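# Move the ceramic mug into the sink without breaking it

## Task

Get the mug into the sink while keeping it intact: it breaks, and the job fails, if it drops more than a few centimetres or takes a hard knock. The utility cart is free to roll. Once the mug is in, open the gripper and move the robot away from it. The robot must not topple over or finish leaning, or the job fails.

## Robot and tools

ROBOT. A Rainbow Robotics RB-Y1 in a physics simulator. It has a two-wheeled base with two rear casters (0.66 m long, 0.58 m wide, front edge 0.10 m ahead of the drive axle), a folding lower torso (the leg), a chest with two 7-joint arms and parallel grippers, and a head with a camera. Cameras: head_camera, left_wrist_camera, right_wrist_camera. The base cannot move sideways.

FRAMES. Base frame: origin on the floor between the drive wheels, x forward, y left, z up. The reported chest, left_hand and right_hand points are in this frame. A hand point sits between the finger pads; fingers point along its -z and close along its x. Printed hand positions can be off, more so at long reach. Odometry frame is the base frame at scene start. base_odometry counts wheel turns only, so slipping shows up as travel. Heading is positive to the left, -3.142 to 3.142.

execute_actions. Argument "actions" is a list holding one action or none. An empty list just returns state and images. An action may have:
- "base": exactly one of {"translate_m": d}, a straight drive offset from the current spot in metres, -3 to 3, forward positive; or {"rotate_rad": d}, a turn-in-place offset in radians, -3.2 to 3.2, left (counter-clockwise from above) positive. Offsets count from where the last reported state placed the base.
- "joints": absolute targets keyed by joint name, radians except the grippers (metres of opening). Ranges: torso_squat_rad 0 to 1.2 (lowers a level chest); torso_shift_rad -0.3 to 0.6 (hips forward when positive); torso_pitch_rad -0.2 to 1.4 (forward bow positive); torso_yaw_rad -1.5 to 1.5 (left positive). Per arm, with left_/right_ prefixes: shoulder_pitch -2.356 to 2.356 (negative raises the arm forward); shoulder_roll left 0 to 3.141, right -3.141 to 0 (lifts the arm outward); shoulder_yaw -2.094 to 2.094; elbow -2.617 to 0.01 (negative bends); forearm_roll -3.141 to 3.141; wrist_pitch -1.57 to 1.919 (negative tips the hand forward); hand_roll -2.705 to 2.705; gripper_m 0 to 0.1. For both arms, positive yaw and roll values turn to the left / counter-clockwise. head_pan_rad -0.523 to 0.523 (left positive, relative to chest); head_tilt_rad -0.35 to 1.57 (down positive). Tolerance is 0.02 rad, 0.004 m for grippers.
- "speeds": caps for this action only, translate_m 0.05 to 0.4 m/s, rotate_rad 0.1 to 1.509 rad/s (the maxima are defaults). A base move needing over 8.667 s is refused.
- "min_time_s": 0.1 to 8, a floor on how long each arm and head motion takes.
No action exceeds 15 s. Parts in one action start together. Omitted joints or base may keep pushing toward old targets. Unknown keys or out-of-range values reject the whole call. Torso combos must respect: squat+shift<=1.52; squat-shift+pitch<=1.57; shift+0.5pitch-0.4squat<=0.7; shift+0.3pitch-0.5squat<=0.39, else the torso stops short as "off_target". Top joint speeds: arms 1 rad/s (wrist joints 1.5), head 1.5, squat and pitch 0.3, shift 0.15, yaw 0.6, grippers 0.1 m/s. "cameras": list of names or "all"; omitted/null means all, [] means none.

wait: "seconds" 0 to 10; commands nothing, returns state and images.
zoom_image: "camera" plus "region" [x0, y0, x1, y1] pixels from the top-left of that camera's latest full image, at most 504 by 504.
finished_scene: "scene" is the current scene's number. It ends the scene for good and reports success; the mug must already be in the sink and staying there. The next scene's task comes in its result.

RESULTS. joint_positions gives current values. base_status and joint_status per motion: "done" (for the base: wheels turned the commanded amount, slip included); "off_target" (stopped short, may still push); "limit_stop_at_<name>"; "contact_stop" (arm or torso met firm resistance); "time_out"; "stopped_with_arm" (torso halted because an arm hit something); "limit_stop_at_own_body" (self-collision guard acted early, nothing pushing; move arm and torso apart). A contact stop, time out or stopped_with_arm halts that joint's whole group (torso, left arm, right arm) and those joints hold in place. "joint command not followed" with a "cause:" line means an arm's targets were withheld by the collision check; joints show "not_followed" and may be retried each action until valid targets arrive. on_its_own lists uncommanded parts; "held at" is the target held, not the position. If a stop happens, later motion calls in the same reply are skipped. After a stop, first back off the arm, then the torso, each in its own action. Exception: if both hands grip one object and the torso contact-stops instantly with nothing in the way, resend all arm joints at their reported values, then the torso command.

GRASPING. Command an opening at least 0.005 m narrower than the object; "off_target" on the gripper then is expected.

AVOID. The base does not stop on collision and may keep shoving furniture (the cart rolls); the bent leg can reach past the front edge, and a leg pressing furniture can slide the robot back unseen by odometry. Do not let arms strike or squeeze each other, grippers included; the check between arms ignores hands and palms. Keep heavy loads (3 kg rating per arm) from far in front of the wheels or the robot tips. Joint torque limits (N m): shoulders 65.1, elbow 33.4, wrist joints 23.2; reaching one freezes the robot 10 s. Holding loads heats motors: MOTOR HOT from 65 °C, an OVER-TEMPERATURE FAULT at 80 °C brakes the arm ("limit_stop_at_motor_heat"); resend targets afterwards. The robot holds its last command while you think. Lower the mug gently, release only when it rests in the sink, then retract and drive back. Loose objects may occasionally get nudged.

Each tool is called after "Emit:" as name(argument=value, ...), one argument or row to a line, values as JSON.

## Session

Emit:
execute_actions(
  actions=[],
)

Scene clock: 0.00 s.
base_odometry: x=+0.000 y=+0.000 heading=+0.000 (m, m, rad; odometry frame)
base_status: not commanded
joint_positions: torso_squat_rad=+0.350 torso_shift_rad=+0.001 torso_pitch_rad=+0.001 torso_yaw_rad=-0.001 left_shoulder_pitch_rad=+0.000 left_shoulder_roll_rad=+0.023 left_shoulder_yaw_rad=+0.014 left_elbow_rad=-0.258 left_forearm_roll_rad=+0.013 left_wrist_pitch_rad=-0.025 left_hand_roll_rad=+0.045 left_gripper_m=+0.100 right_shoulder_pitch_rad=+0.000 right_shoulder_roll_rad=-0.022 right_shoulder_yaw_rad=-0.046 right_elbow_rad=-0.182 right_forearm_roll_rad=-0.009 right_wrist_pitch_rad=-0.023 right_hand_roll_rad=-0.025 right_gripper_m=+0.101 head_pan_rad=+0.001 head_tilt_rad=+0.400
joint_status: not commanded
chest: x=-0.2271 y=-0.0004 z=+1.2476 quat_wxyz=(+1.000, +0.000, +0.001, +0.000) (m; base frame)
left_hand: x=-0.0969 y=+0.2390 z=+0.5749 quat_wxyz=(+0.989, +0.009, -0.141, +0.034) (m; base frame)
right_hand: x=-0.1348 y=-0.2413 z=+0.5686 quat_wxyz=(+0.994, -0.012, -0.102, -0.039) (m; base frame)
pictures: head_camera, left_wrist_camera, right_wrist_camera
Images, in order (width x height): head_camera 896x504, left_wrist_camera 644x364, right_wrist_camera 644x364.

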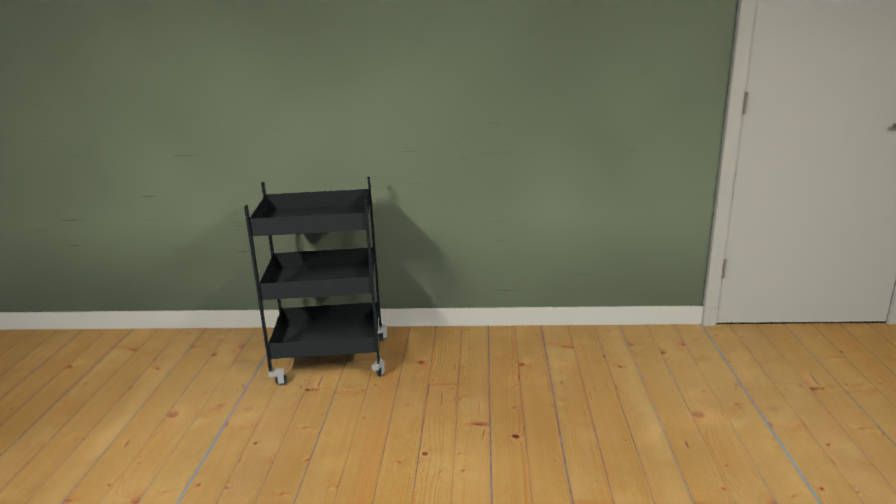

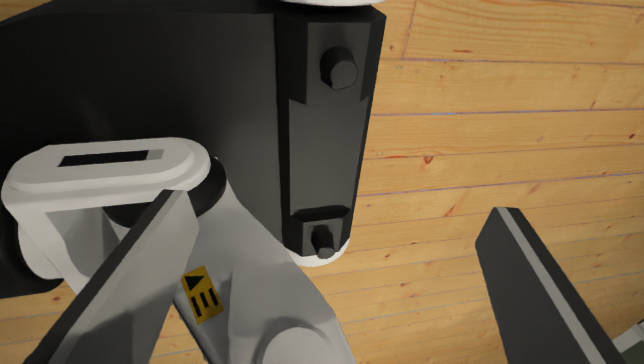

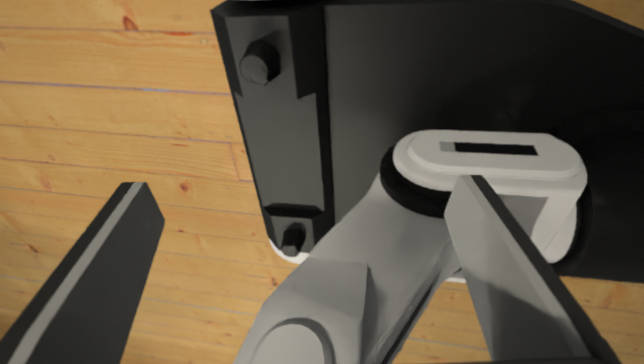

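Emit:
execute_actions(
  actions=[
    {"base":{"rotate_rad":-1.4},"joints":{"torso_squat_rad":0.0,"torso_pitch_rad":0.3,"left_shoulder_pitch_rad":-0.3,"head_tilt_rad":0.15}},
  ],
  cameras=["head_camera"],
)

Scene clock: 7.30 s.
base_odometry: x=+0.000 y=+0.000 heading=-1.399 (m, m, rad; odometry frame)
base_status: done
joint_positions: torso_squat_rad=+0.000 torso_shift_rad=+0.001 torso_pitch_rad=+0.300 torso_yaw_rad=-0.001 left_shoulder_pitch_rad=-0.300 left_shoulder_roll_rad=+0.023 left_shoulder_yaw_rad=+0.014 left_elbow_rad=-0.258 left_forearm_roll_rad=+0.013 left_wrist_pitch_rad=-0.025 left_hand_roll_rad=+0.045 left_gripper_m=+0.100 right_shoulder_pitch_rad=+0.000 right_shoulder_roll_rad=-0.022 right_shoulder_yaw_rad=-0.046 right_elbow_rad=-0.182 right_forearm_roll_rad=-0.009 right_wrist_pitch_rad=-0.023 right_hand_roll_rad=-0.025 right_gripper_m=+0.101 head_pan_rad=+0.001 head_tilt_rad=+0.150
joint_status: all done
chest: x=-0.1359 y=-0.0005 z=+1.2761 quat_wxyz=(+0.989, +0.000, +0.150, +0.000) (m; base frame)
left_hand: x=+0.0062 y=+0.2148 z=+0.5977 quat_wxyz=(+0.991, -0.006, -0.133, -0.015) (m; base frame)
right_hand: x=-0.2475 y=-0.2413 z=+0.6000 quat_wxyz=(+0.998, -0.017, +0.047, -0.036) (m; base frame)
pictures: head_camera
Images, in order (width x height): head_camera 896x504.

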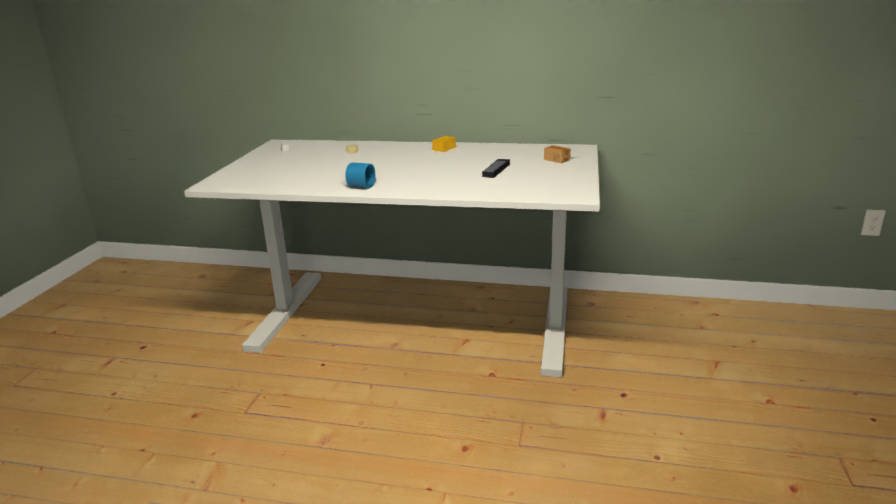

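Emit:
zoom_image(
  camera="head_camera",
  region=[300, 135, 420, 210],
)

Region (300, 135, 420, 210) of head_camera's 896x504 image, scaled by 4.200, with more detail than that image has; it fills the top 315 rows of this view, and the rest is white.

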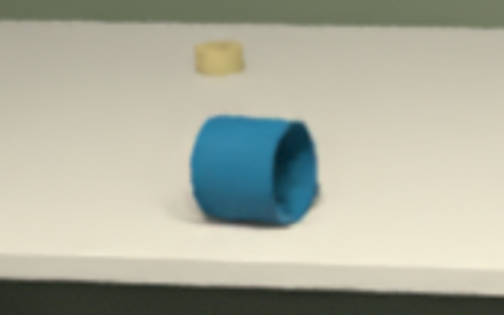

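Emit:
execute_actions(
  actions=[
    {"base":{"rotate_rad":0.04},"joints":{"right_shoulder_pitch_rad":-0.3,"left_shoulder_pitch_rad":-0.947,"left_shoulder_roll_rad":0.14,"left_shoulder_yaw_rad":0.281,"left_elbow_rad":-1.269,"left_forearm_roll_rad":0,"left_wrist_pitch_rad":1.886,"left_hand_roll_rad":-0.3,"left_gripper_m":0.1,"head_tilt_rad":0.5}},
  ],
  cameras=[],
)

Emit:
execute_actions(
  actions=[
    {"base":{"translate_m":1.35}},
  ],
  cameras=["head_camera","left_wrist_camera"],
)

Scene clock: 38.40 s.
base_odometry: x=+0.000 y=+0.000 heading=-1.360 (m, m, rad; odometry frame)
base_status: done
joint_positions: torso_squat_rad=+0.000 torso_shift_rad=+0.001 torso_pitch_rad=+0.300 torso_yaw_rad=-0.001 left_shoulder_pitch_rad=-0.947 left_shoulder_roll_rad=+0.140 left_shoulder_yaw_rad=+0.281 left_elbow_rad=-1.269 left_forearm_roll_rad=+0.000 left_wrist_pitch_rad=+1.886 left_hand_roll_rad=-0.300 left_gripper_m=+0.100 right_shoulder_pitch_rad=-0.300 right_shoulder_roll_rad=-0.022 right_shoulder_yaw_rad=-0.046 right_elbow_rad=-0.182 right_forearm_roll_rad=-0.009 right_wrist_pitch_rad=-0.023 right_hand_roll_rad=-0.025 right_gripper_m=+0.101 head_pan_rad=+0.001 head_tilt_rad=+0.500
joint_status: all done
chest: x=-0.1360 y=-0.0005 z=+1.2761 quat_wxyz=(+0.989, +0.000, +0.149, +0.000) (m; base frame)
left_hand: x=+0.3261 y=+0.2193 z=+0.9651 quat_wxyz=(+0.989, +0.000, +0.000, -0.150) (m; base frame)
right_hand: x=-0.0311 y=-0.2209 z=+0.5920 quat_wxyz=(+0.995, +0.001, -0.094, +0.011) (m; base frame)
pictures: none
No camera images: the call's "cameras" was empty. Leave "cameras" out to get every camera's image.

Scene clock: 43.33 s.
base_odometry: x=+0.282 y=-1.320 heading=-1.361 (m, m, rad; odometry frame)
base_status: done
joint_positions: torso_squat_rad=+0.000 torso_shift_rad=+0.001 torso_pitch_rad=+0.300 torso_yaw_rad=-0.001 left_shoulder_pitch_rad=-0.947 left_shoulder_roll_rad=+0.140 left_shoulder_yaw_rad=+0.281 left_elbow_rad=-1.269 left_forearm_roll_rad=+0.000 left_wrist_pitch_rad=+1.886 left_hand_roll_rad=-0.300 left_gripper_m=+0.100 right_shoulder_pitch_rad=-0.300 right_shoulder_roll_rad=-0.022 right_shoulder_yaw_rad=-0.046 right_elbow_rad=-0.182 right_forearm_roll_rad=-0.009 right_wrist_pitch_rad=-0.023 right_hand_roll_rad=-0.025 right_gripper_m=+0.101 head_pan_rad=+0.001 head_tilt_rad=+0.500
joint_status: not commanded
chest: x=-0.1360 y=-0.0005 z=+1.2761 quat_wxyz=(+0.989, +0.000, +0.149, +0.000) (m; base frame)
left_hand: x=+0.3260 y=+0.2194 z=+0.9650 quat_wxyz=(+0.989, +0.000, +0.000, -0.150) (m; base frame)
right_hand: x=-0.0312 y=-0.2209 z=+0.5920 quat_wxyz=(+0.995, +0.001, -0.094, +0.011) (m; base frame)
pictures: head_camera, left_wrist_camera
Images, in order (width x height): head_camera 896x504, left_wrist_camera 644x364.

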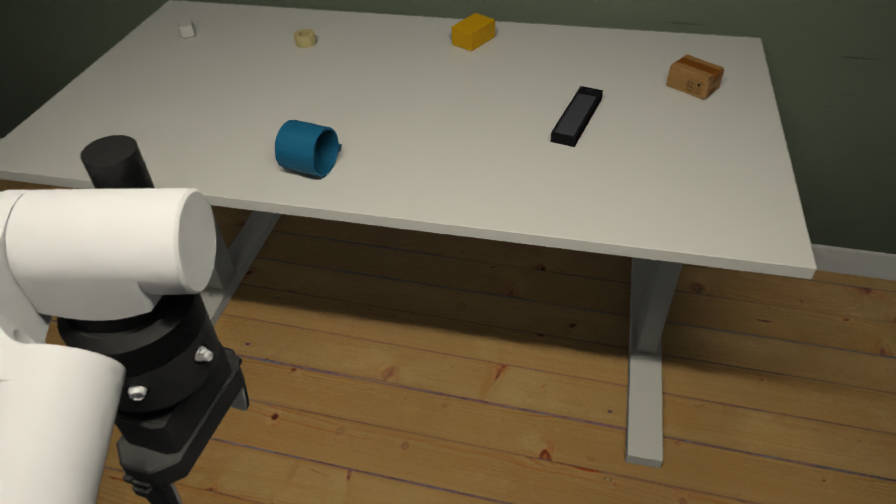

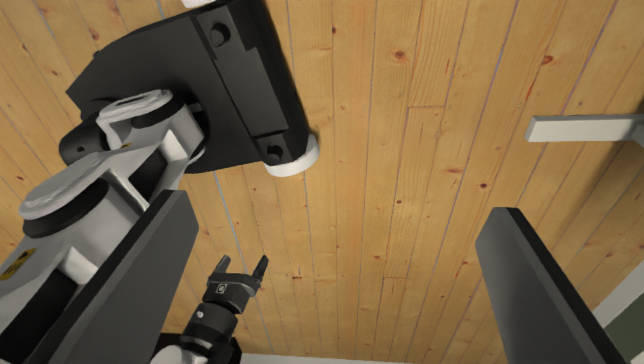

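Emit:
execute_actions(
  actions=[
    {"base":{"rotate_rad":0.3},"joints":{"torso_pitch_rad":0.4,"torso_squat_rad":0.4,"left_shoulder_pitch_rad":-0.4,"left_shoulder_roll_rad":0.05,"left_shoulder_yaw_rad":0,"left_elbow_rad":-0.2,"left_wrist_pitch_rad":0,"left_hand_roll_rad":0,"right_shoulder_pitch_rad":-0.93,"right_shoulder_roll_rad":-0.135,"right_shoulder_yaw_rad":-0.278,"right_elbow_rad":-1.071,"right_forearm_roll_rad":-1.134,"right_wrist_pitch_rad":1.045,"right_hand_roll_rad":2.7,"right_gripper_m":0.05,"head_tilt_rad":0.5}},
  ],
  cameras=[],
)

Emit:
execute_actions(
  actions=[
    {"base":{"translate_m":0.45}},
  ],
  cameras=["head_camera","right_wrist_camera"],
)

Scene clock: 94.37 s.
base_odometry: x=+0.281 y=-1.320 heading=-1.062 (m, m, rad; odometry frame)
base_status: done
joint_positions: torso_squat_rad=+0.400 torso_shift_rad=+0.001 torso_pitch_rad=+0.400 torso_yaw_rad=-0.001 left_shoulder_pitch_rad=-0.400 left_shoulder_roll_rad=+0.050 left_shoulder_yaw_rad=+0.000 left_elbow_rad=-0.200 left_forearm_roll_rad=+0.000 left_wrist_pitch_rad=+0.000 left_hand_roll_rad=+0.000 left_gripper_m=+0.100 right_shoulder_pitch_rad=-0.930 right_shoulder_roll_rad=-0.135 right_shoulder_yaw_rad=-0.278 right_elbow_rad=-1.071 right_forearm_roll_rad=-1.134 right_wrist_pitch_rad=+1.045 right_hand_roll_rad=+2.700 right_gripper_m=+0.050 head_pan_rad=+0.001 head_tilt_rad=+0.500
joint_status: all done
chest: x=-0.1070 y=-0.0004 z=+1.2103 quat_wxyz=(+0.980, +0.000, +0.199, +0.000) (m; base frame)
left_hand: x=+0.0064 y=+0.2250 z=+0.5231 quat_wxyz=(+0.994, +0.005, -0.089, -0.068) (m; base frame)
right_hand: x=+0.4554 y=-0.0398 z=+0.9414 quat_wxyz=(+0.315, -0.100, -0.554, +0.764) (m; base frame)
pictures: none
No camera images: the call's "cameras" was empty. Leave "cameras" out to get every camera's image.

Scene clock: 97.03 s.
base_odometry: x=+0.501 y=-1.713 heading=-1.061 (m, m, rad; odometry frame)
base_status: done
joint_positions: torso_squat_rad=+0.400 torso_shift_rad=+0.001 torso_pitch_rad=+0.400 torso_yaw_rad=-0.001 left_shoulder_pitch_rad=-0.400 left_shoulder_roll_rad=+0.050 left_shoulder_yaw_rad=+0.000 left_elbow_rad=-0.200 left_forearm_roll_rad=+0.000 left_wrist_pitch_rad=+0.000 left_hand_roll_rad=+0.000 left_gripper_m=+0.100 right_shoulder_pitch_rad=-0.930 right_shoulder_roll_rad=-0.135 right_shoulder_yaw_rad=-0.278 right_elbow_rad=-1.071 right_forearm_roll_rad=-1.134 right_wrist_pitch_rad=+1.045 right_hand_roll_rad=+2.700 right_gripper_m=+0.050 head_pan_rad=+0.001 head_tilt_rad=+0.500
joint_status: not commanded
chest: x=-0.1070 y=-0.0004 z=+1.2102 quat_wxyz=(+0.980, +0.000, +0.199, +0.000) (m; base frame)
left_hand: x=+0.0066 y=+0.2250 z=+0.5232 quat_wxyz=(+0.994, +0.005, -0.090, -0.068) (m; base frame)
right_hand: x=+0.4554 y=-0.0398 z=+0.9412 quat_wxyz=(+0.315, -0.100, -0.554, +0.764) (m; base frame)
pictures: head_camera, right_wrist_camera
Images, in order (width x height): head_camera 896x504, right_wrist_camera 644x364.

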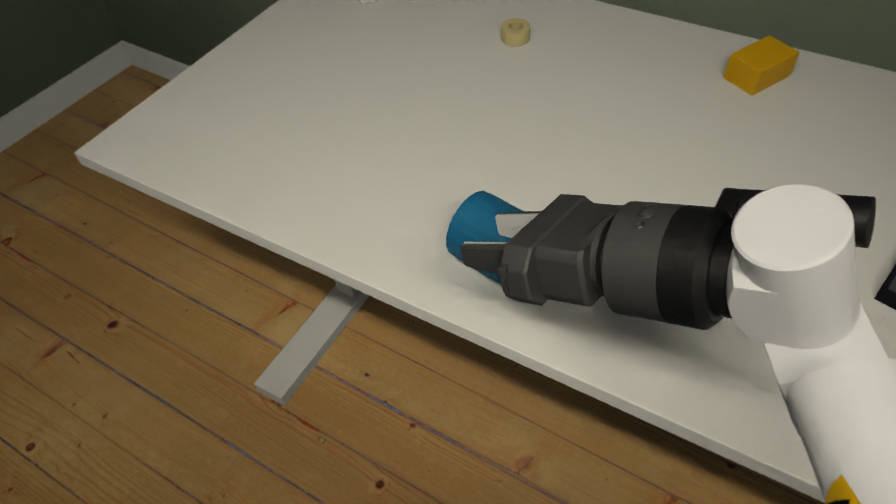

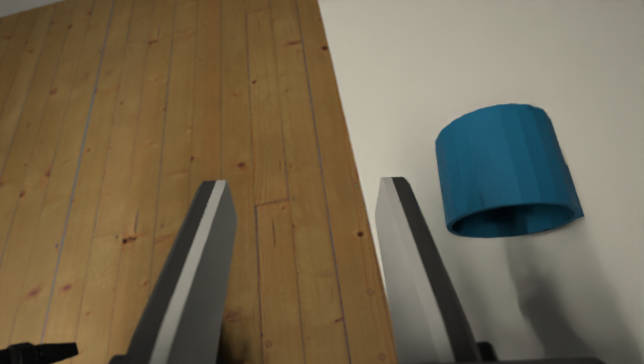

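Emit:
execute_actions(
  actions=[
    {"base":{"rotate_rad":-0.12},"joints":{"torso_squat_rad":0.6,"head_tilt_rad":0.6}},
  ],
  cameras=["head_camera","right_wrist_camera"],
)

Scene clock: 104.40 s.
base_odometry: x=+0.501 y=-1.713 heading=-1.180 (m, m, rad; odometry frame)
base_status: done
joint_positions: torso_squat_rad=+0.600 torso_shift_rad=+0.001 torso_pitch_rad=+0.400 torso_yaw_rad=-0.001 left_shoulder_pitch_rad=-0.400 left_shoulder_roll_rad=+0.050 left_shoulder_yaw_rad=+0.000 left_elbow_rad=-0.200 left_forearm_roll_rad=+0.000 left_wrist_pitch_rad=+0.000 left_hand_roll_rad=+0.000 left_gripper_m=+0.100 right_shoulder_pitch_rad=-0.930 right_shoulder_roll_rad=-0.135 right_shoulder_yaw_rad=-0.278 right_elbow_rad=-1.071 right_forearm_roll_rad=-1.134 right_wrist_pitch_rad=+1.045 right_hand_roll_rad=+2.700 right_gripper_m=+0.050 head_pan_rad=+0.001 head_tilt_rad=+0.600
joint_status: all done
chest: x=-0.1071 y=-0.0004 z=+1.1433 quat_wxyz=(+0.980, +0.000, +0.199, +0.000) (m; base frame)
left_hand: x=+0.0066 y=+0.2250 z=+0.4562 quat_wxyz=(+0.994, +0.005, -0.090, -0.068) (m; base frame)
right_hand: x=+0.4553 y=-0.0398 z=+0.8743 quat_wxyz=(+0.315, -0.100, -0.554, +0.764) (m; base frame)
pictures: head_camera, right_wrist_camera
Images, in order (width x height): head_camera 896x504, right_wrist_camera 644x364.

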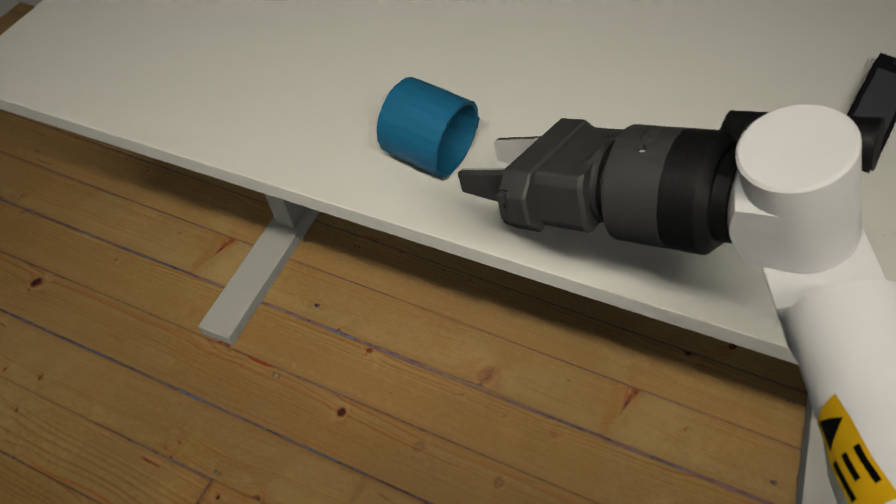

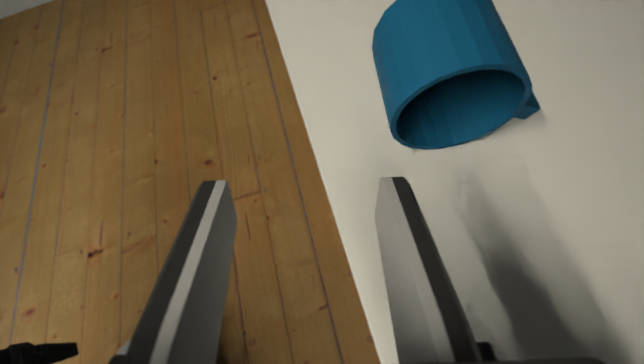

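Emit:
execute_actions(
  actions=[
    {"base":{"translate_m":0.12},"joints":{"torso_squat_rad":0.76}},
  ],
  cameras=["head_camera","right_wrist_camera"],
)

Scene clock: 119.00 s.
base_odometry: x=+0.547 y=-1.824 heading=-1.181 (m, m, rad; odometry frame)
base_status: done
joint_positions: torso_squat_rad=+0.760 torso_shift_rad=+0.001 torso_pitch_rad=+0.400 torso_yaw_rad=-0.001 left_shoulder_pitch_rad=-0.400 left_shoulder_roll_rad=+0.050 left_shoulder_yaw_rad=+0.000 left_elbow_rad=-0.200 left_forearm_roll_rad=+0.000 left_wrist_pitch_rad=+0.000 left_hand_roll_rad=+0.000 left_gripper_m=+0.100 right_shoulder_pitch_rad=-0.930 right_shoulder_roll_rad=-0.135 right_shoulder_yaw_rad=-0.278 right_elbow_rad=-1.071 right_forearm_roll_rad=-1.134 right_wrist_pitch_rad=+1.045 right_hand_roll_rad=+2.700 right_gripper_m=+0.050 head_pan_rad=+0.001 head_tilt_rad=+0.600
joint_status: all done
chest: x=-0.1070 y=-0.0003 z=+1.0729 quat_wxyz=(+0.980, +0.000, +0.199, +0.000) (m; base frame)
left_hand: x=+0.0065 y=+0.2251 z=+0.3858 quat_wxyz=(+0.994, +0.005, -0.090, -0.068) (m; base frame)
right_hand: x=+0.4553 y=-0.0398 z=+0.8037 quat_wxyz=(+0.315, -0.100, -0.554, +0.764) (m; base frame)
pictures: head_camera, right_wrist_camera
Images, in order (width x height): head_camera 896x504, right_wrist_camera 644x364.

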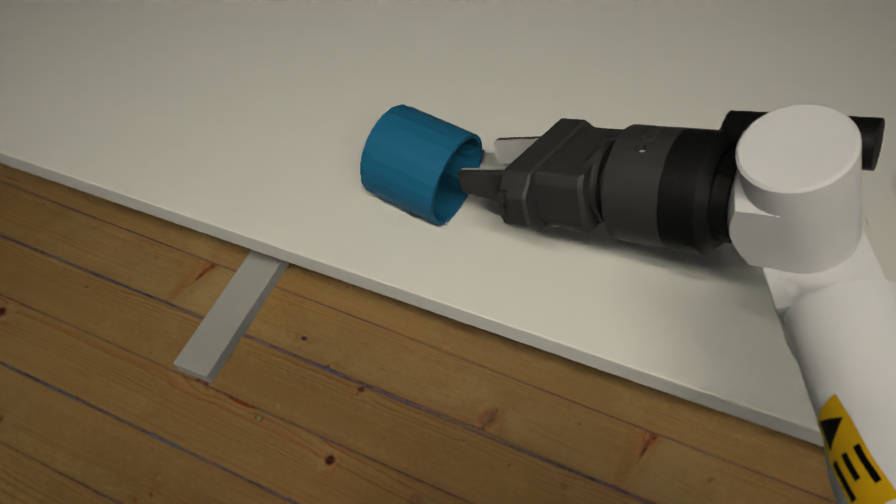

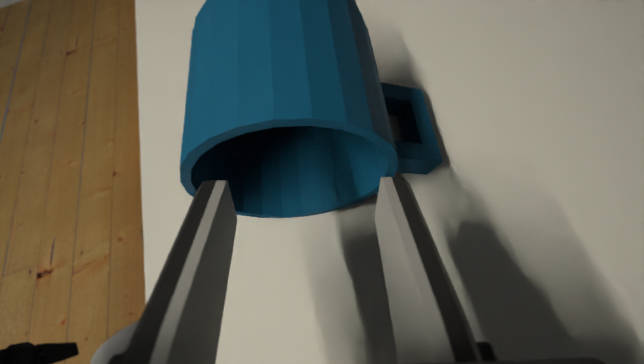

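Emit:
execute_actions(
  actions=[
    {"base":{"translate_m":-0.045},"joints":{"torso_squat_rad":0.81}},
  ],
  cameras=["head_camera","right_wrist_camera"],
)

Scene clock: 127.33 s.
base_odometry: x=+0.530 y=-1.782 heading=-1.180 (m, m, rad; odometry frame)
base_status: done
joint_positions: torso_squat_rad=+0.810 torso_shift_rad=+0.001 torso_pitch_rad=+0.400 torso_yaw_rad=-0.001 left_shoulder_pitch_rad=-0.400 left_shoulder_roll_rad=+0.050 left_shoulder_yaw_rad=+0.000 left_elbow_rad=-0.200 left_forearm_roll_rad=+0.000 left_wrist_pitch_rad=+0.000 left_hand_roll_rad=+0.000 left_gripper_m=+0.100 right_shoulder_pitch_rad=-0.930 right_shoulder_roll_rad=-0.135 right_shoulder_yaw_rad=-0.278 right_elbow_rad=-1.071 right_forearm_roll_rad=-1.134 right_wrist_pitch_rad=+1.045 right_hand_roll_rad=+2.700 right_gripper_m=+0.050 head_pan_rad=+0.001 head_tilt_rad=+0.600
joint_status: all done
chest: x=-0.1072 y=-0.0003 z=+1.0482 quat_wxyz=(+0.980, +0.000, +0.199, +0.000) (m; base frame)
left_hand: x=+0.0065 y=+0.2251 z=+0.3611 quat_wxyz=(+0.994, +0.005, -0.090, -0.068) (m; base frame)
right_hand: x=+0.4552 y=-0.0398 z=+0.7791 quat_wxyz=(+0.315, -0.100, -0.554, +0.764) (m; base frame)
pictures: head_camera, right_wrist_camera
Images, in order (width x height): head_camera 896x504, right_wrist_camera 644x364.

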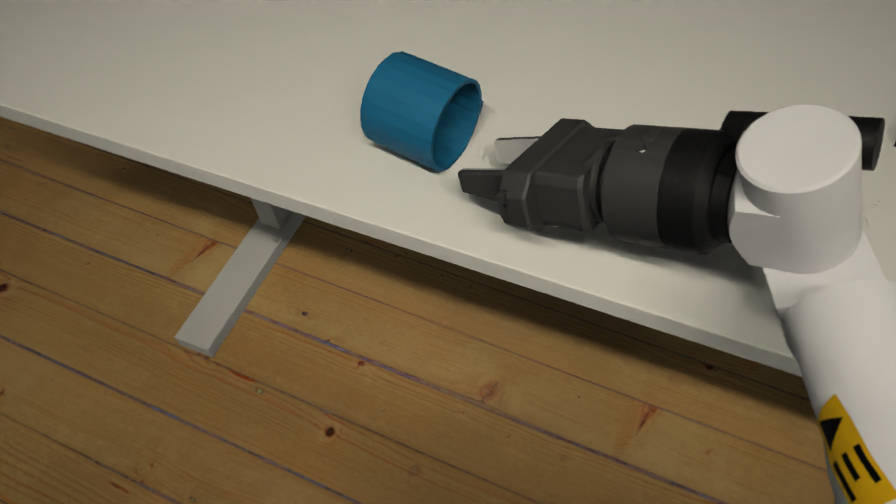

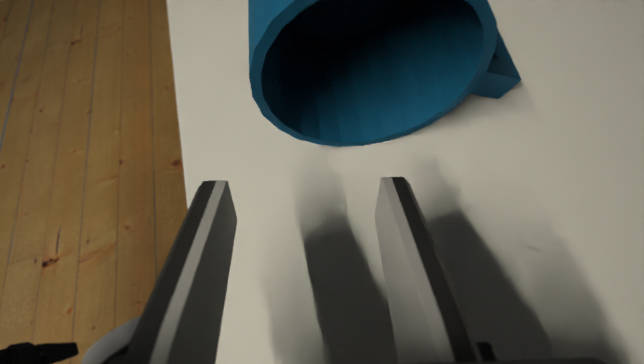

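Emit:
execute_actions(
  actions=[
    {"base":{"rotate_rad":0.07},"speeds":{"rotate_rad":0.15}},
  ],
  cameras=["head_camera","right_wrist_camera"],
)

Scene clock: 133.73 s.
base_odometry: x=+0.530 y=-1.783 heading=-1.111 (m, m, rad; odometry frame)
base_status: done
joint_positions: torso_squat_rad=+0.810 torso_shift_rad=+0.001 torso_pitch_rad=+0.400 torso_yaw_rad=-0.001 left_shoulder_pitch_rad=-0.400 left_shoulder_roll_rad=+0.050 left_shoulder_yaw_rad=+0.000 left_elbow_rad=-0.200 left_forearm_roll_rad=+0.000 left_wrist_pitch_rad=+0.000 left_hand_roll_rad=+0.000 left_gripper_m=+0.100 right_shoulder_pitch_rad=-0.930 right_shoulder_roll_rad=-0.135 right_shoulder_yaw_rad=-0.278 right_elbow_rad=-1.071 right_forearm_roll_rad=-1.134 right_wrist_pitch_rad=+1.045 right_hand_roll_rad=+2.700 right_gripper_m=+0.050 head_pan_rad=+0.001 head_tilt_rad=+0.600
joint_status: not commanded
chest: x=-0.1072 y=-0.0003 z=+1.0482 quat_wxyz=(+0.980, +0.000, +0.199, +0.000) (m; base frame)
left_hand: x=+0.0065 y=+0.2251 z=+0.3611 quat_wxyz=(+0.994, +0.005, -0.090, -0.068) (m; base frame)
right_hand: x=+0.4552 y=-0.0398 z=+0.7791 quat_wxyz=(+0.315, -0.100, -0.554, +0.764) (m; base frame)
pictures: head_camera, right_wrist_camera
Images, in order (width x height): head_camera 896x504, right_wrist_camera 644x364.

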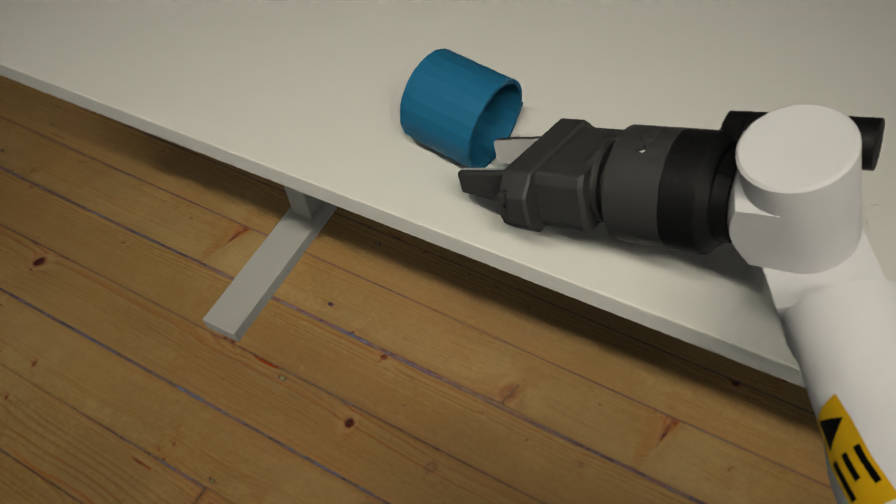

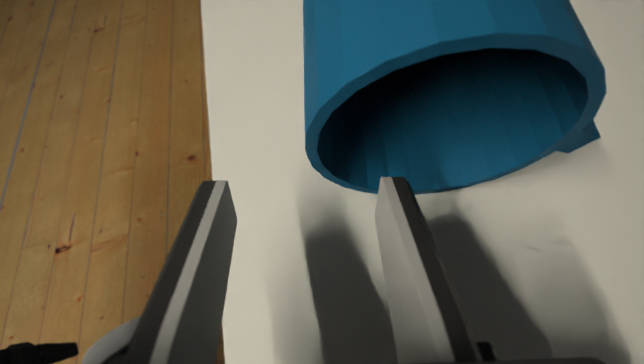

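Emit:
execute_actions(
  actions=[
    {"base":{"translate_m":0.015},"joints":{"torso_squat_rad":0.77}},
  ],
  cameras=[],
)

Emit:
execute_actions(
  actions=[
    {"base":{"rotate_rad":0.05},"speeds":{"rotate_rad":0.15}},
  ],
  cameras=["head_camera","right_wrist_camera"],
)

Scene clock: 142.60 s.
base_odometry: x=+0.536 y=-1.796 heading=-1.110 (m, m, rad; odometry frame)
base_status: done
joint_positions: torso_squat_rad=+0.770 torso_shift_rad=+0.001 torso_pitch_rad=+0.400 torso_yaw_rad=-0.001 left_shoulder_pitch_rad=-0.400 left_shoulder_roll_rad=+0.050 left_shoulder_yaw_rad=+0.000 left_elbow_rad=-0.200 left_forearm_roll_rad=+0.000 left_wrist_pitch_rad=+0.000 left_hand_roll_rad=+0.000 left_gripper_m=+0.100 right_shoulder_pitch_rad=-0.930 right_shoulder_roll_rad=-0.135 right_shoulder_yaw_rad=-0.278 right_elbow_rad=-1.071 right_forearm_roll_rad=-1.134 right_wrist_pitch_rad=+1.045 right_hand_roll_rad=+2.700 right_gripper_m=+0.050 head_pan_rad=+0.001 head_tilt_rad=+0.600
joint_status: all done
chest: x=-0.1070 y=-0.0003 z=+1.0680 quat_wxyz=(+0.980, +0.000, +0.199, +0.000) (m; base frame)
left_hand: x=+0.0065 y=+0.2251 z=+0.3809 quat_wxyz=(+0.994, +0.005, -0.089, -0.068) (m; base frame)
right_hand: x=+0.4553 y=-0.0398 z=+0.7989 quat_wxyz=(+0.315, -0.100, -0.554, +0.764) (m; base frame)
pictures: none
No camera images: the call's "cameras" was empty. Leave "cameras" out to get every camera's image.

Scene clock: 143.60 s.
base_odometry: x=+0.536 y=-1.796 heading=-1.061 (m, m, rad; odometry frame)
base_status: done
joint_positions: torso_squat_rad=+0.770 torso_shift_rad=+0.001 torso_pitch_rad=+0.400 torso_yaw_rad=-0.001 left_shoulder_pitch_rad=-0.400 left_shoulder_roll_rad=+0.050 left_shoulder_yaw_rad=+0.000 left_elbow_rad=-0.200 left_forearm_roll_rad=+0.000 left_wrist_pitch_rad=+0.000 left_hand_roll_rad=+0.000 left_gripper_m=+0.100 right_shoulder_pitch_rad=-0.930 right_shoulder_roll_rad=-0.135 right_shoulder_yaw_rad=-0.278 right_elbow_rad=-1.071 right_forearm_roll_rad=-1.134 right_wrist_pitch_rad=+1.045 right_hand_roll_rad=+2.700 right_gripper_m=+0.050 head_pan_rad=+0.001 head_tilt_rad=+0.600
joint_status: not commanded
chest: x=-0.1070 y=-0.0003 z=+1.0680 quat_wxyz=(+0.980, +0.000, +0.199, +0.000) (m; base frame)
left_hand: x=+0.0065 y=+0.2251 z=+0.3809 quat_wxyz=(+0.994, +0.005, -0.089, -0.068) (m; base frame)
right_hand: x=+0.4553 y=-0.0398 z=+0.7989 quat_wxyz=(+0.315, -0.100, -0.554, +0.764) (m; base frame)
pictures: head_camera, right_wrist_camera
Images, in order (width x height): head_camera 896x504, right_wrist_camera 644x364.

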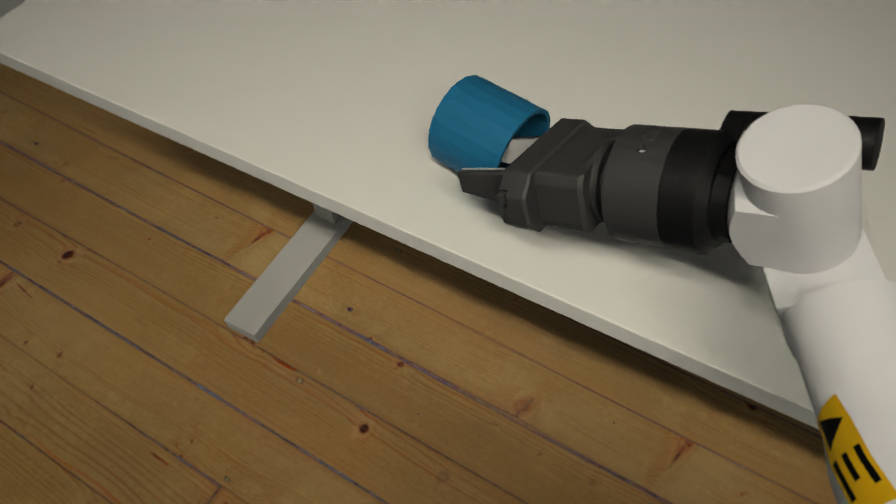

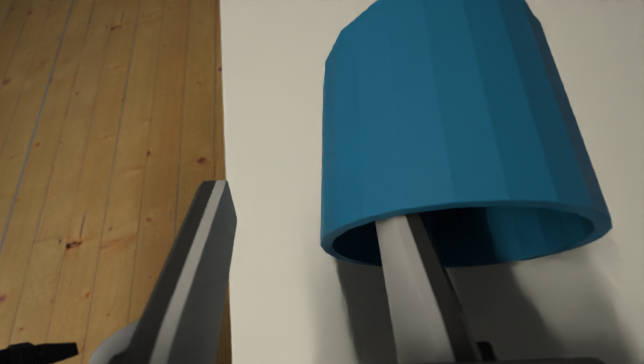

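Emit:
execute_actions(
  actions=[
    {"base":{"translate_m":0.015},"joints":{"torso_squat_rad":0.792}},
  ],
  cameras=[],
)

Emit:
execute_actions(
  actions=[
    {"base":{"rotate_rad":0.03},"speeds":{"rotate_rad":0.15}},
  ],
  cameras=["head_camera","right_wrist_camera"],
)

Scene clock: 148.63 s.
base_odometry: x=+0.544 y=-1.809 heading=-1.061 (m, m, rad; odometry frame)
base_status: done
joint_positions: torso_squat_rad=+0.792 torso_shift_rad=+0.001 torso_pitch_rad=+0.400 torso_yaw_rad=-0.001 left_shoulder_pitch_rad=-0.400 left_shoulder_roll_rad=+0.050 left_shoulder_yaw_rad=+0.000 left_elbow_rad=-0.200 left_forearm_roll_rad=+0.000 left_wrist_pitch_rad=+0.000 left_hand_roll_rad=+0.000 left_gripper_m=+0.100 right_shoulder_pitch_rad=-0.930 right_shoulder_roll_rad=-0.135 right_shoulder_yaw_rad=-0.278 right_elbow_rad=-1.071 right_forearm_roll_rad=-1.134 right_wrist_pitch_rad=+1.045 right_hand_roll_rad=+2.700 right_gripper_m=+0.050 head_pan_rad=+0.001 head_tilt_rad=+0.600
joint_status: all done
chest: x=-0.1070 y=-0.0003 z=+1.0572 quat_wxyz=(+0.980, +0.000, +0.199, +0.000) (m; base frame)
left_hand: x=+0.0065 y=+0.2251 z=+0.3701 quat_wxyz=(+0.994, +0.005, -0.090, -0.068) (m; base frame)
right_hand: x=+0.4553 y=-0.0398 z=+0.7880 quat_wxyz=(+0.315, -0.100, -0.554, +0.764) (m; base frame)
pictures: none
No camera images: the call's "cameras" was empty. Leave "cameras" out to get every camera's image.

Scene clock: 149.47 s.
base_odometry: x=+0.544 y=-1.809 heading=-1.032 (m, m, rad; odometry frame)
base_status: done
joint_positions: torso_squat_rad=+0.792 torso_shift_rad=+0.001 torso_pitch_rad=+0.400 torso_yaw_rad=-0.001 left_shoulder_pitch_rad=-0.400 left_shoulder_roll_rad=+0.050 left_shoulder_yaw_rad=+0.000 left_elbow_rad=-0.200 left_forearm_roll_rad=+0.000 left_wrist_pitch_rad=+0.000 left_hand_roll_rad=+0.000 left_gripper_m=+0.100 right_shoulder_pitch_rad=-0.930 right_shoulder_roll_rad=-0.135 right_shoulder_yaw_rad=-0.278 right_elbow_rad=-1.071 right_forearm_roll_rad=-1.134 right_wrist_pitch_rad=+1.045 right_hand_roll_rad=+2.700 right_gripper_m=+0.050 head_pan_rad=+0.001 head_tilt_rad=+0.600
joint_status: not commanded
chest: x=-0.1070 y=-0.0003 z=+1.0572 quat_wxyz=(+0.980, +0.000, +0.199, +0.000) (m; base frame)
left_hand: x=+0.0065 y=+0.2251 z=+0.3701 quat_wxyz=(+0.994, +0.005, -0.090, -0.068) (m; base frame)
right_hand: x=+0.4553 y=-0.0398 z=+0.7881 quat_wxyz=(+0.315, -0.100, -0.554, +0.764) (m; base frame)
pictures: head_camera, right_wrist_camera
Images, in order (width x height): head_camera 896x504, right_wrist_camera 644x364.

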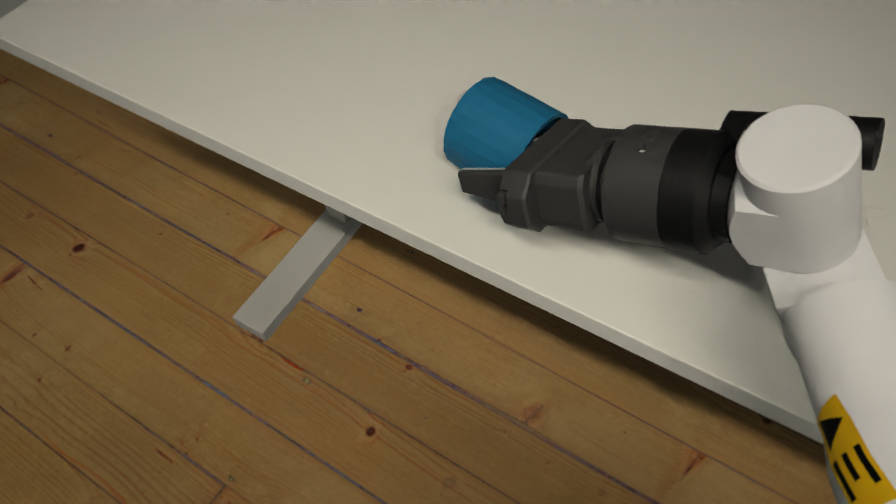

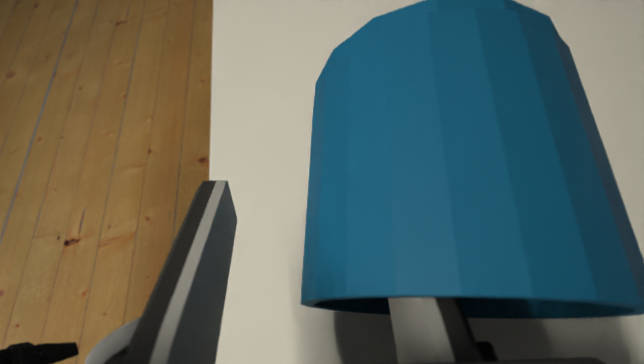

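Emit:
execute_actions(
  actions=[
    {"joints":{"right_gripper_m":0.0}},
  ],
  cameras=["head_camera","right_wrist_camera"],
)

Scene clock: 153.20 s.
base_odometry: x=+0.544 y=-1.809 heading=-1.032 (m, m, rad; odometry frame)
base_status: not commanded
joint_positions: torso_squat_rad=+0.792 torso_shift_rad=+0.001 torso_pitch_rad=+0.400 torso_yaw_rad=-0.001 left_shoulder_pitch_rad=-0.400 left_shoulder_roll_rad=+0.050 left_shoulder_yaw_rad=+0.000 left_elbow_rad=-0.200 left_forearm_roll_rad=+0.000 left_wrist_pitch_rad=+0.000 left_hand_roll_rad=+0.000 left_gripper_m=+0.100 right_shoulder_pitch_rad=-0.929 right_shoulder_roll_rad=-0.135 right_shoulder_yaw_rad=-0.278 right_elbow_rad=-1.071 right_forearm_roll_rad=-1.134 right_wrist_pitch_rad=+1.045 right_hand_roll_rad=+2.700 right_gripper_m=+0.007 head_pan_rad=+0.001 head_tilt_rad=+0.600
joint_status: right_gripper_m off_target (ended at +0.007, target +0.000)
chest: x=-0.1070 y=-0.0003 z=+1.0572 quat_wxyz=(+0.980, +0.000, +0.199, +0.000) (m; base frame)
left_hand: x=+0.0065 y=+0.2251 z=+0.3701 quat_wxyz=(+0.994, +0.005, -0.090, -0.068) (m; base frame)
right_hand: x=+0.4552 y=-0.0399 z=+0.7877 quat_wxyz=(+0.315, -0.100, -0.554, +0.764) (m; base frame)
pictures: head_camera, right_wrist_camera
Images, in order (width x height): head_camera 896x504, right_wrist_camera 644x364.

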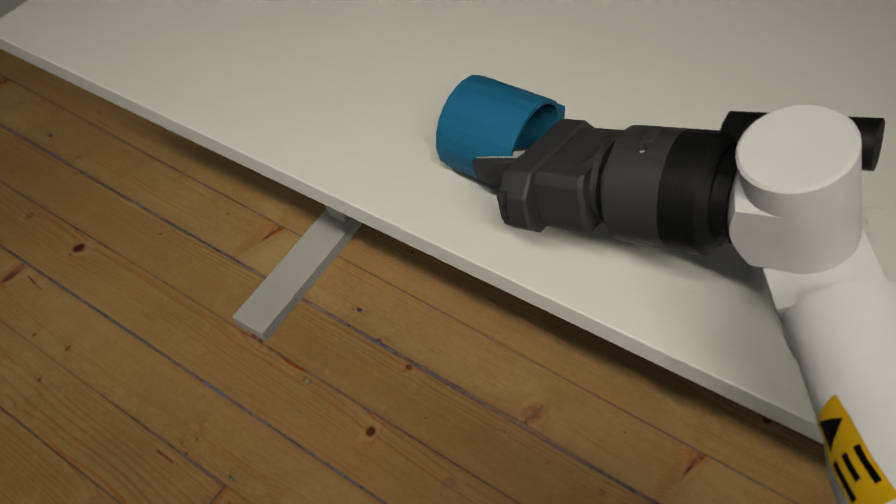

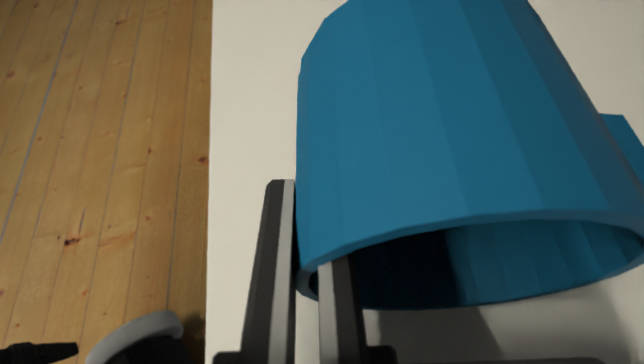

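Emit:
execute_actions(
  actions=[
    {"joints":{"torso_squat_rad":0.68}},
  ],
  cameras=["right_wrist_camera"],
)

Emit:
execute_actions(
  actions=[
    {"base":{"translate_m":-0.55},"joints":{"torso_squat_rad":0.0}},
  ],
  cameras=["head_camera","right_wrist_camera"],
)

Scene clock: 157.23 s.
base_odometry: x=+0.544 y=-1.809 heading=-1.032 (m, m, rad; odometry frame)
base_status: not commanded
joint_positions: torso_squat_rad=+0.680 torso_shift_rad=+0.001 torso_pitch_rad=+0.400 torso_yaw_rad=-0.001 left_shoulder_pitch_rad=-0.400 left_shoulder_roll_rad=+0.050 left_shoulder_yaw_rad=+0.000 left_elbow_rad=-0.200 left_forearm_roll_rad=+0.000 left_wrist_pitch_rad=+0.000 left_hand_roll_rad=+0.000 left_gripper_m=+0.100 right_shoulder_pitch_rad=-0.929 right_shoulder_roll_rad=-0.135 right_shoulder_yaw_rad=-0.278 right_elbow_rad=-1.071 right_forearm_roll_rad=-1.134 right_wrist_pitch_rad=+1.045 right_hand_roll_rad=+2.700 right_gripper_m=+0.007 head_pan_rad=+0.001 head_tilt_rad=+0.600
joint_status: all done
chest: x=-0.1069 y=-0.0003 z=+1.1098 quat_wxyz=(+0.980, +0.000, +0.199, +0.000) (m; base frame)
left_hand: x=+0.0065 y=+0.2250 z=+0.4227 quat_wxyz=(+0.994, +0.005, -0.089, -0.068) (m; base frame)
right_hand: x=+0.4552 y=-0.0399 z=+0.8402 quat_wxyz=(+0.315, -0.100, -0.554, +0.764) (m; base frame)
pictures: right_wrist_camera
Images, in order (width x height): right_wrist_camera 644x364.

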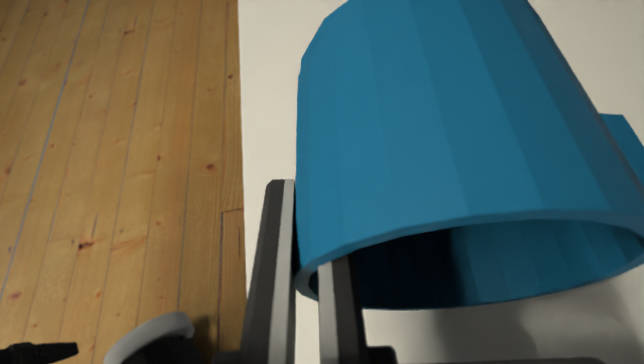

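Scene clock: 160.40 s.
base_odometry: x=+0.261 y=-1.337 heading=-1.031 (m, m, rad; odometry frame)
base_status: done
joint_positions: torso_squat_rad=+0.000 torso_shift_rad=+0.001 torso_pitch_rad=+0.400 torso_yaw_rad=-0.001 left_shoulder_pitch_rad=-0.400 left_shoulder_roll_rad=+0.050 left_shoulder_yaw_rad=+0.000 left_elbow_rad=-0.200 left_forearm_roll_rad=+0.000 left_wrist_pitch_rad=+0.000 left_hand_roll_rad=+0.000 left_gripper_m=+0.100 right_shoulder_pitch_rad=-0.929 right_shoulder_roll_rad=-0.135 right_shoulder_yaw_rad=-0.278 right_elbow_rad=-1.071 right_forearm_roll_rad=-1.134 right_wrist_pitch_rad=+1.045 right_hand_roll_rad=+2.700 right_gripper_m=+0.007 head_pan_rad=+0.001 head_tilt_rad=+0.600
joint_status: all done
chest: x=-0.1068 y=-0.0004 z=+1.2655 quat_wxyz=(+0.980, +0.000, +0.199, +0.000) (m; base frame)
left_hand: x=+0.0065 y=+0.2249 z=+0.5783 quat_wxyz=(+0.994, +0.005, -0.089, -0.068) (m; base frame)
right_hand: x=+0.4553 y=-0.0400 z=+0.9958 quat_wxyz=(+0.315, -0.100, -0.554, +0.764) (m; base frame)
pictures: head_camera, right_wrist_camera
Images, in order (width x height): head_camera 896x504, right_wrist_camera 644x364.

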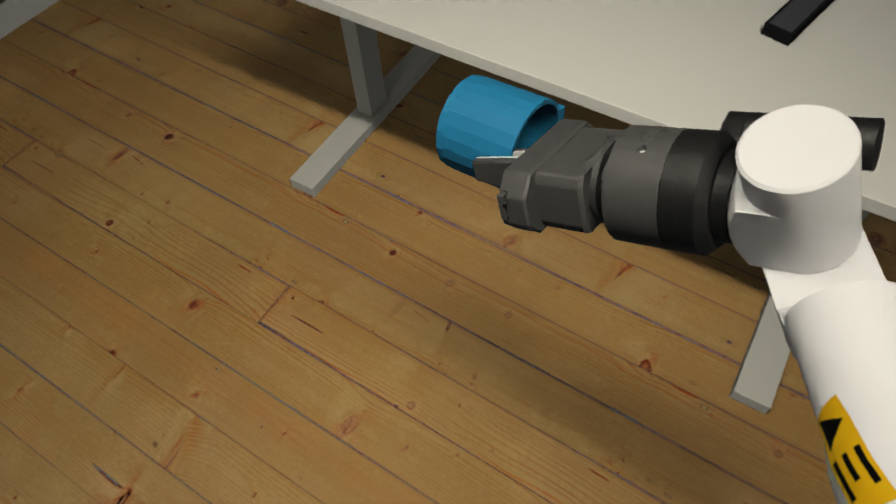

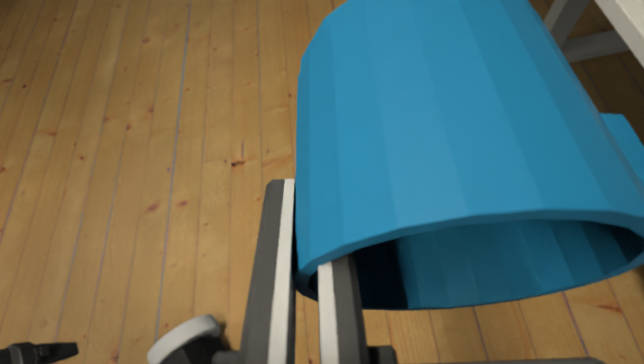

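Emit:
execute_actions(
  actions=[
    {"base":{"rotate_rad":2.55},"joints":{"torso_pitch_rad":0.2,"left_shoulder_pitch_rad":-0.2,"right_shoulder_pitch_rad":-1.22,"right_shoulder_roll_rad":-0.225,"right_shoulder_yaw_rad":-0.327,"right_elbow_rad":-0.95,"right_forearm_roll_rad":0.3,"right_wrist_pitch_rad":1.91,"head_tilt_rad":0.25},"min_time_s":3.5},
  ],
  cameras=["head_camera","right_wrist_camera"],
)

Scene clock: 177.57 s.
base_odometry: x=+0.261 y=-1.337 heading=+1.518 (m, m, rad; odometry frame)
base_status: done
joint_positions: torso_squat_rad=+0.000 torso_shift_rad=+0.001 torso_pitch_rad=+0.200 torso_yaw_rad=-0.001 left_shoulder_pitch_rad=-0.200 left_shoulder_roll_rad=+0.050 left_shoulder_yaw_rad=+0.000 left_elbow_rad=-0.200 left_forearm_roll_rad=+0.000 left_wrist_pitch_rad=+0.000 left_hand_roll_rad=+0.000 left_gripper_m=+0.100 right_shoulder_pitch_rad=-1.219 right_shoulder_roll_rad=-0.224 right_shoulder_yaw_rad=-0.327 right_elbow_rad=-0.950 right_forearm_roll_rad=+0.300 right_wrist_pitch_rad=+1.910 right_hand_roll_rad=+2.700 right_gripper_m=+0.007 head_pan_rad=+0.001 head_tilt_rad=+0.250
joint_status: all done
chest: x=-0.1659 y=-0.0005 z=+1.2837 quat_wxyz=(+0.995, +0.000, +0.100, +0.000) (m; base frame)
left_hand: x=-0.0594 y=+0.2459 z=+0.6028 quat_wxyz=(+0.995, +0.018, -0.095, -0.036) (m; base frame)
right_hand: x=+0.3533 y=-0.2850 z=+1.0828 quat_wxyz=(+0.268, -0.049, +0.132, +0.953) (m; base frame)
pictures: head_camera, right_wrist_camera
Images, in order (width x height): head_camera 896x504, right_wrist_camera 644x364.

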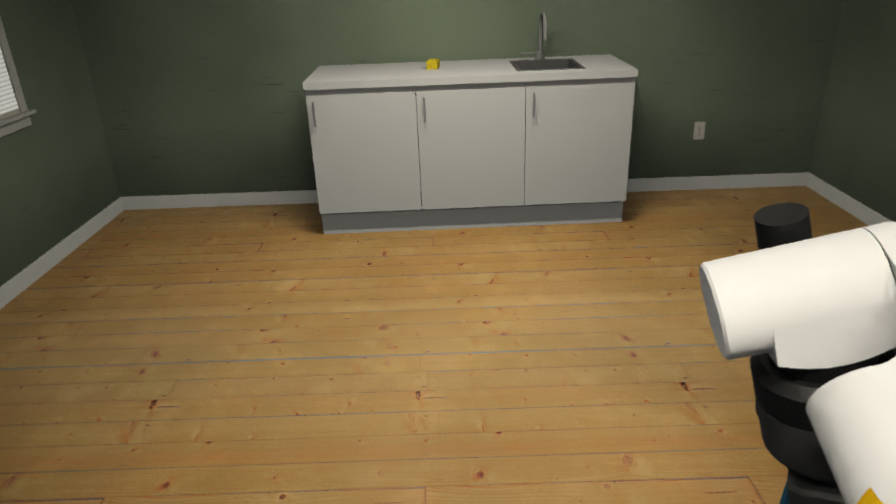

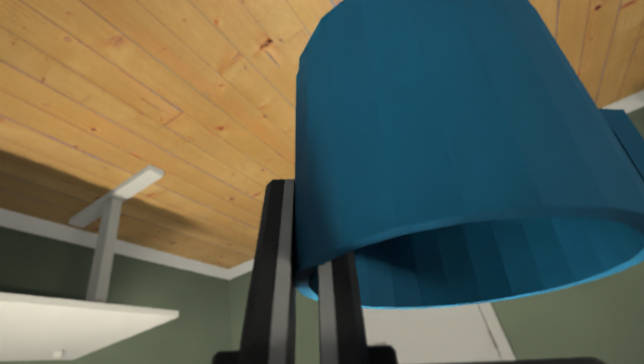

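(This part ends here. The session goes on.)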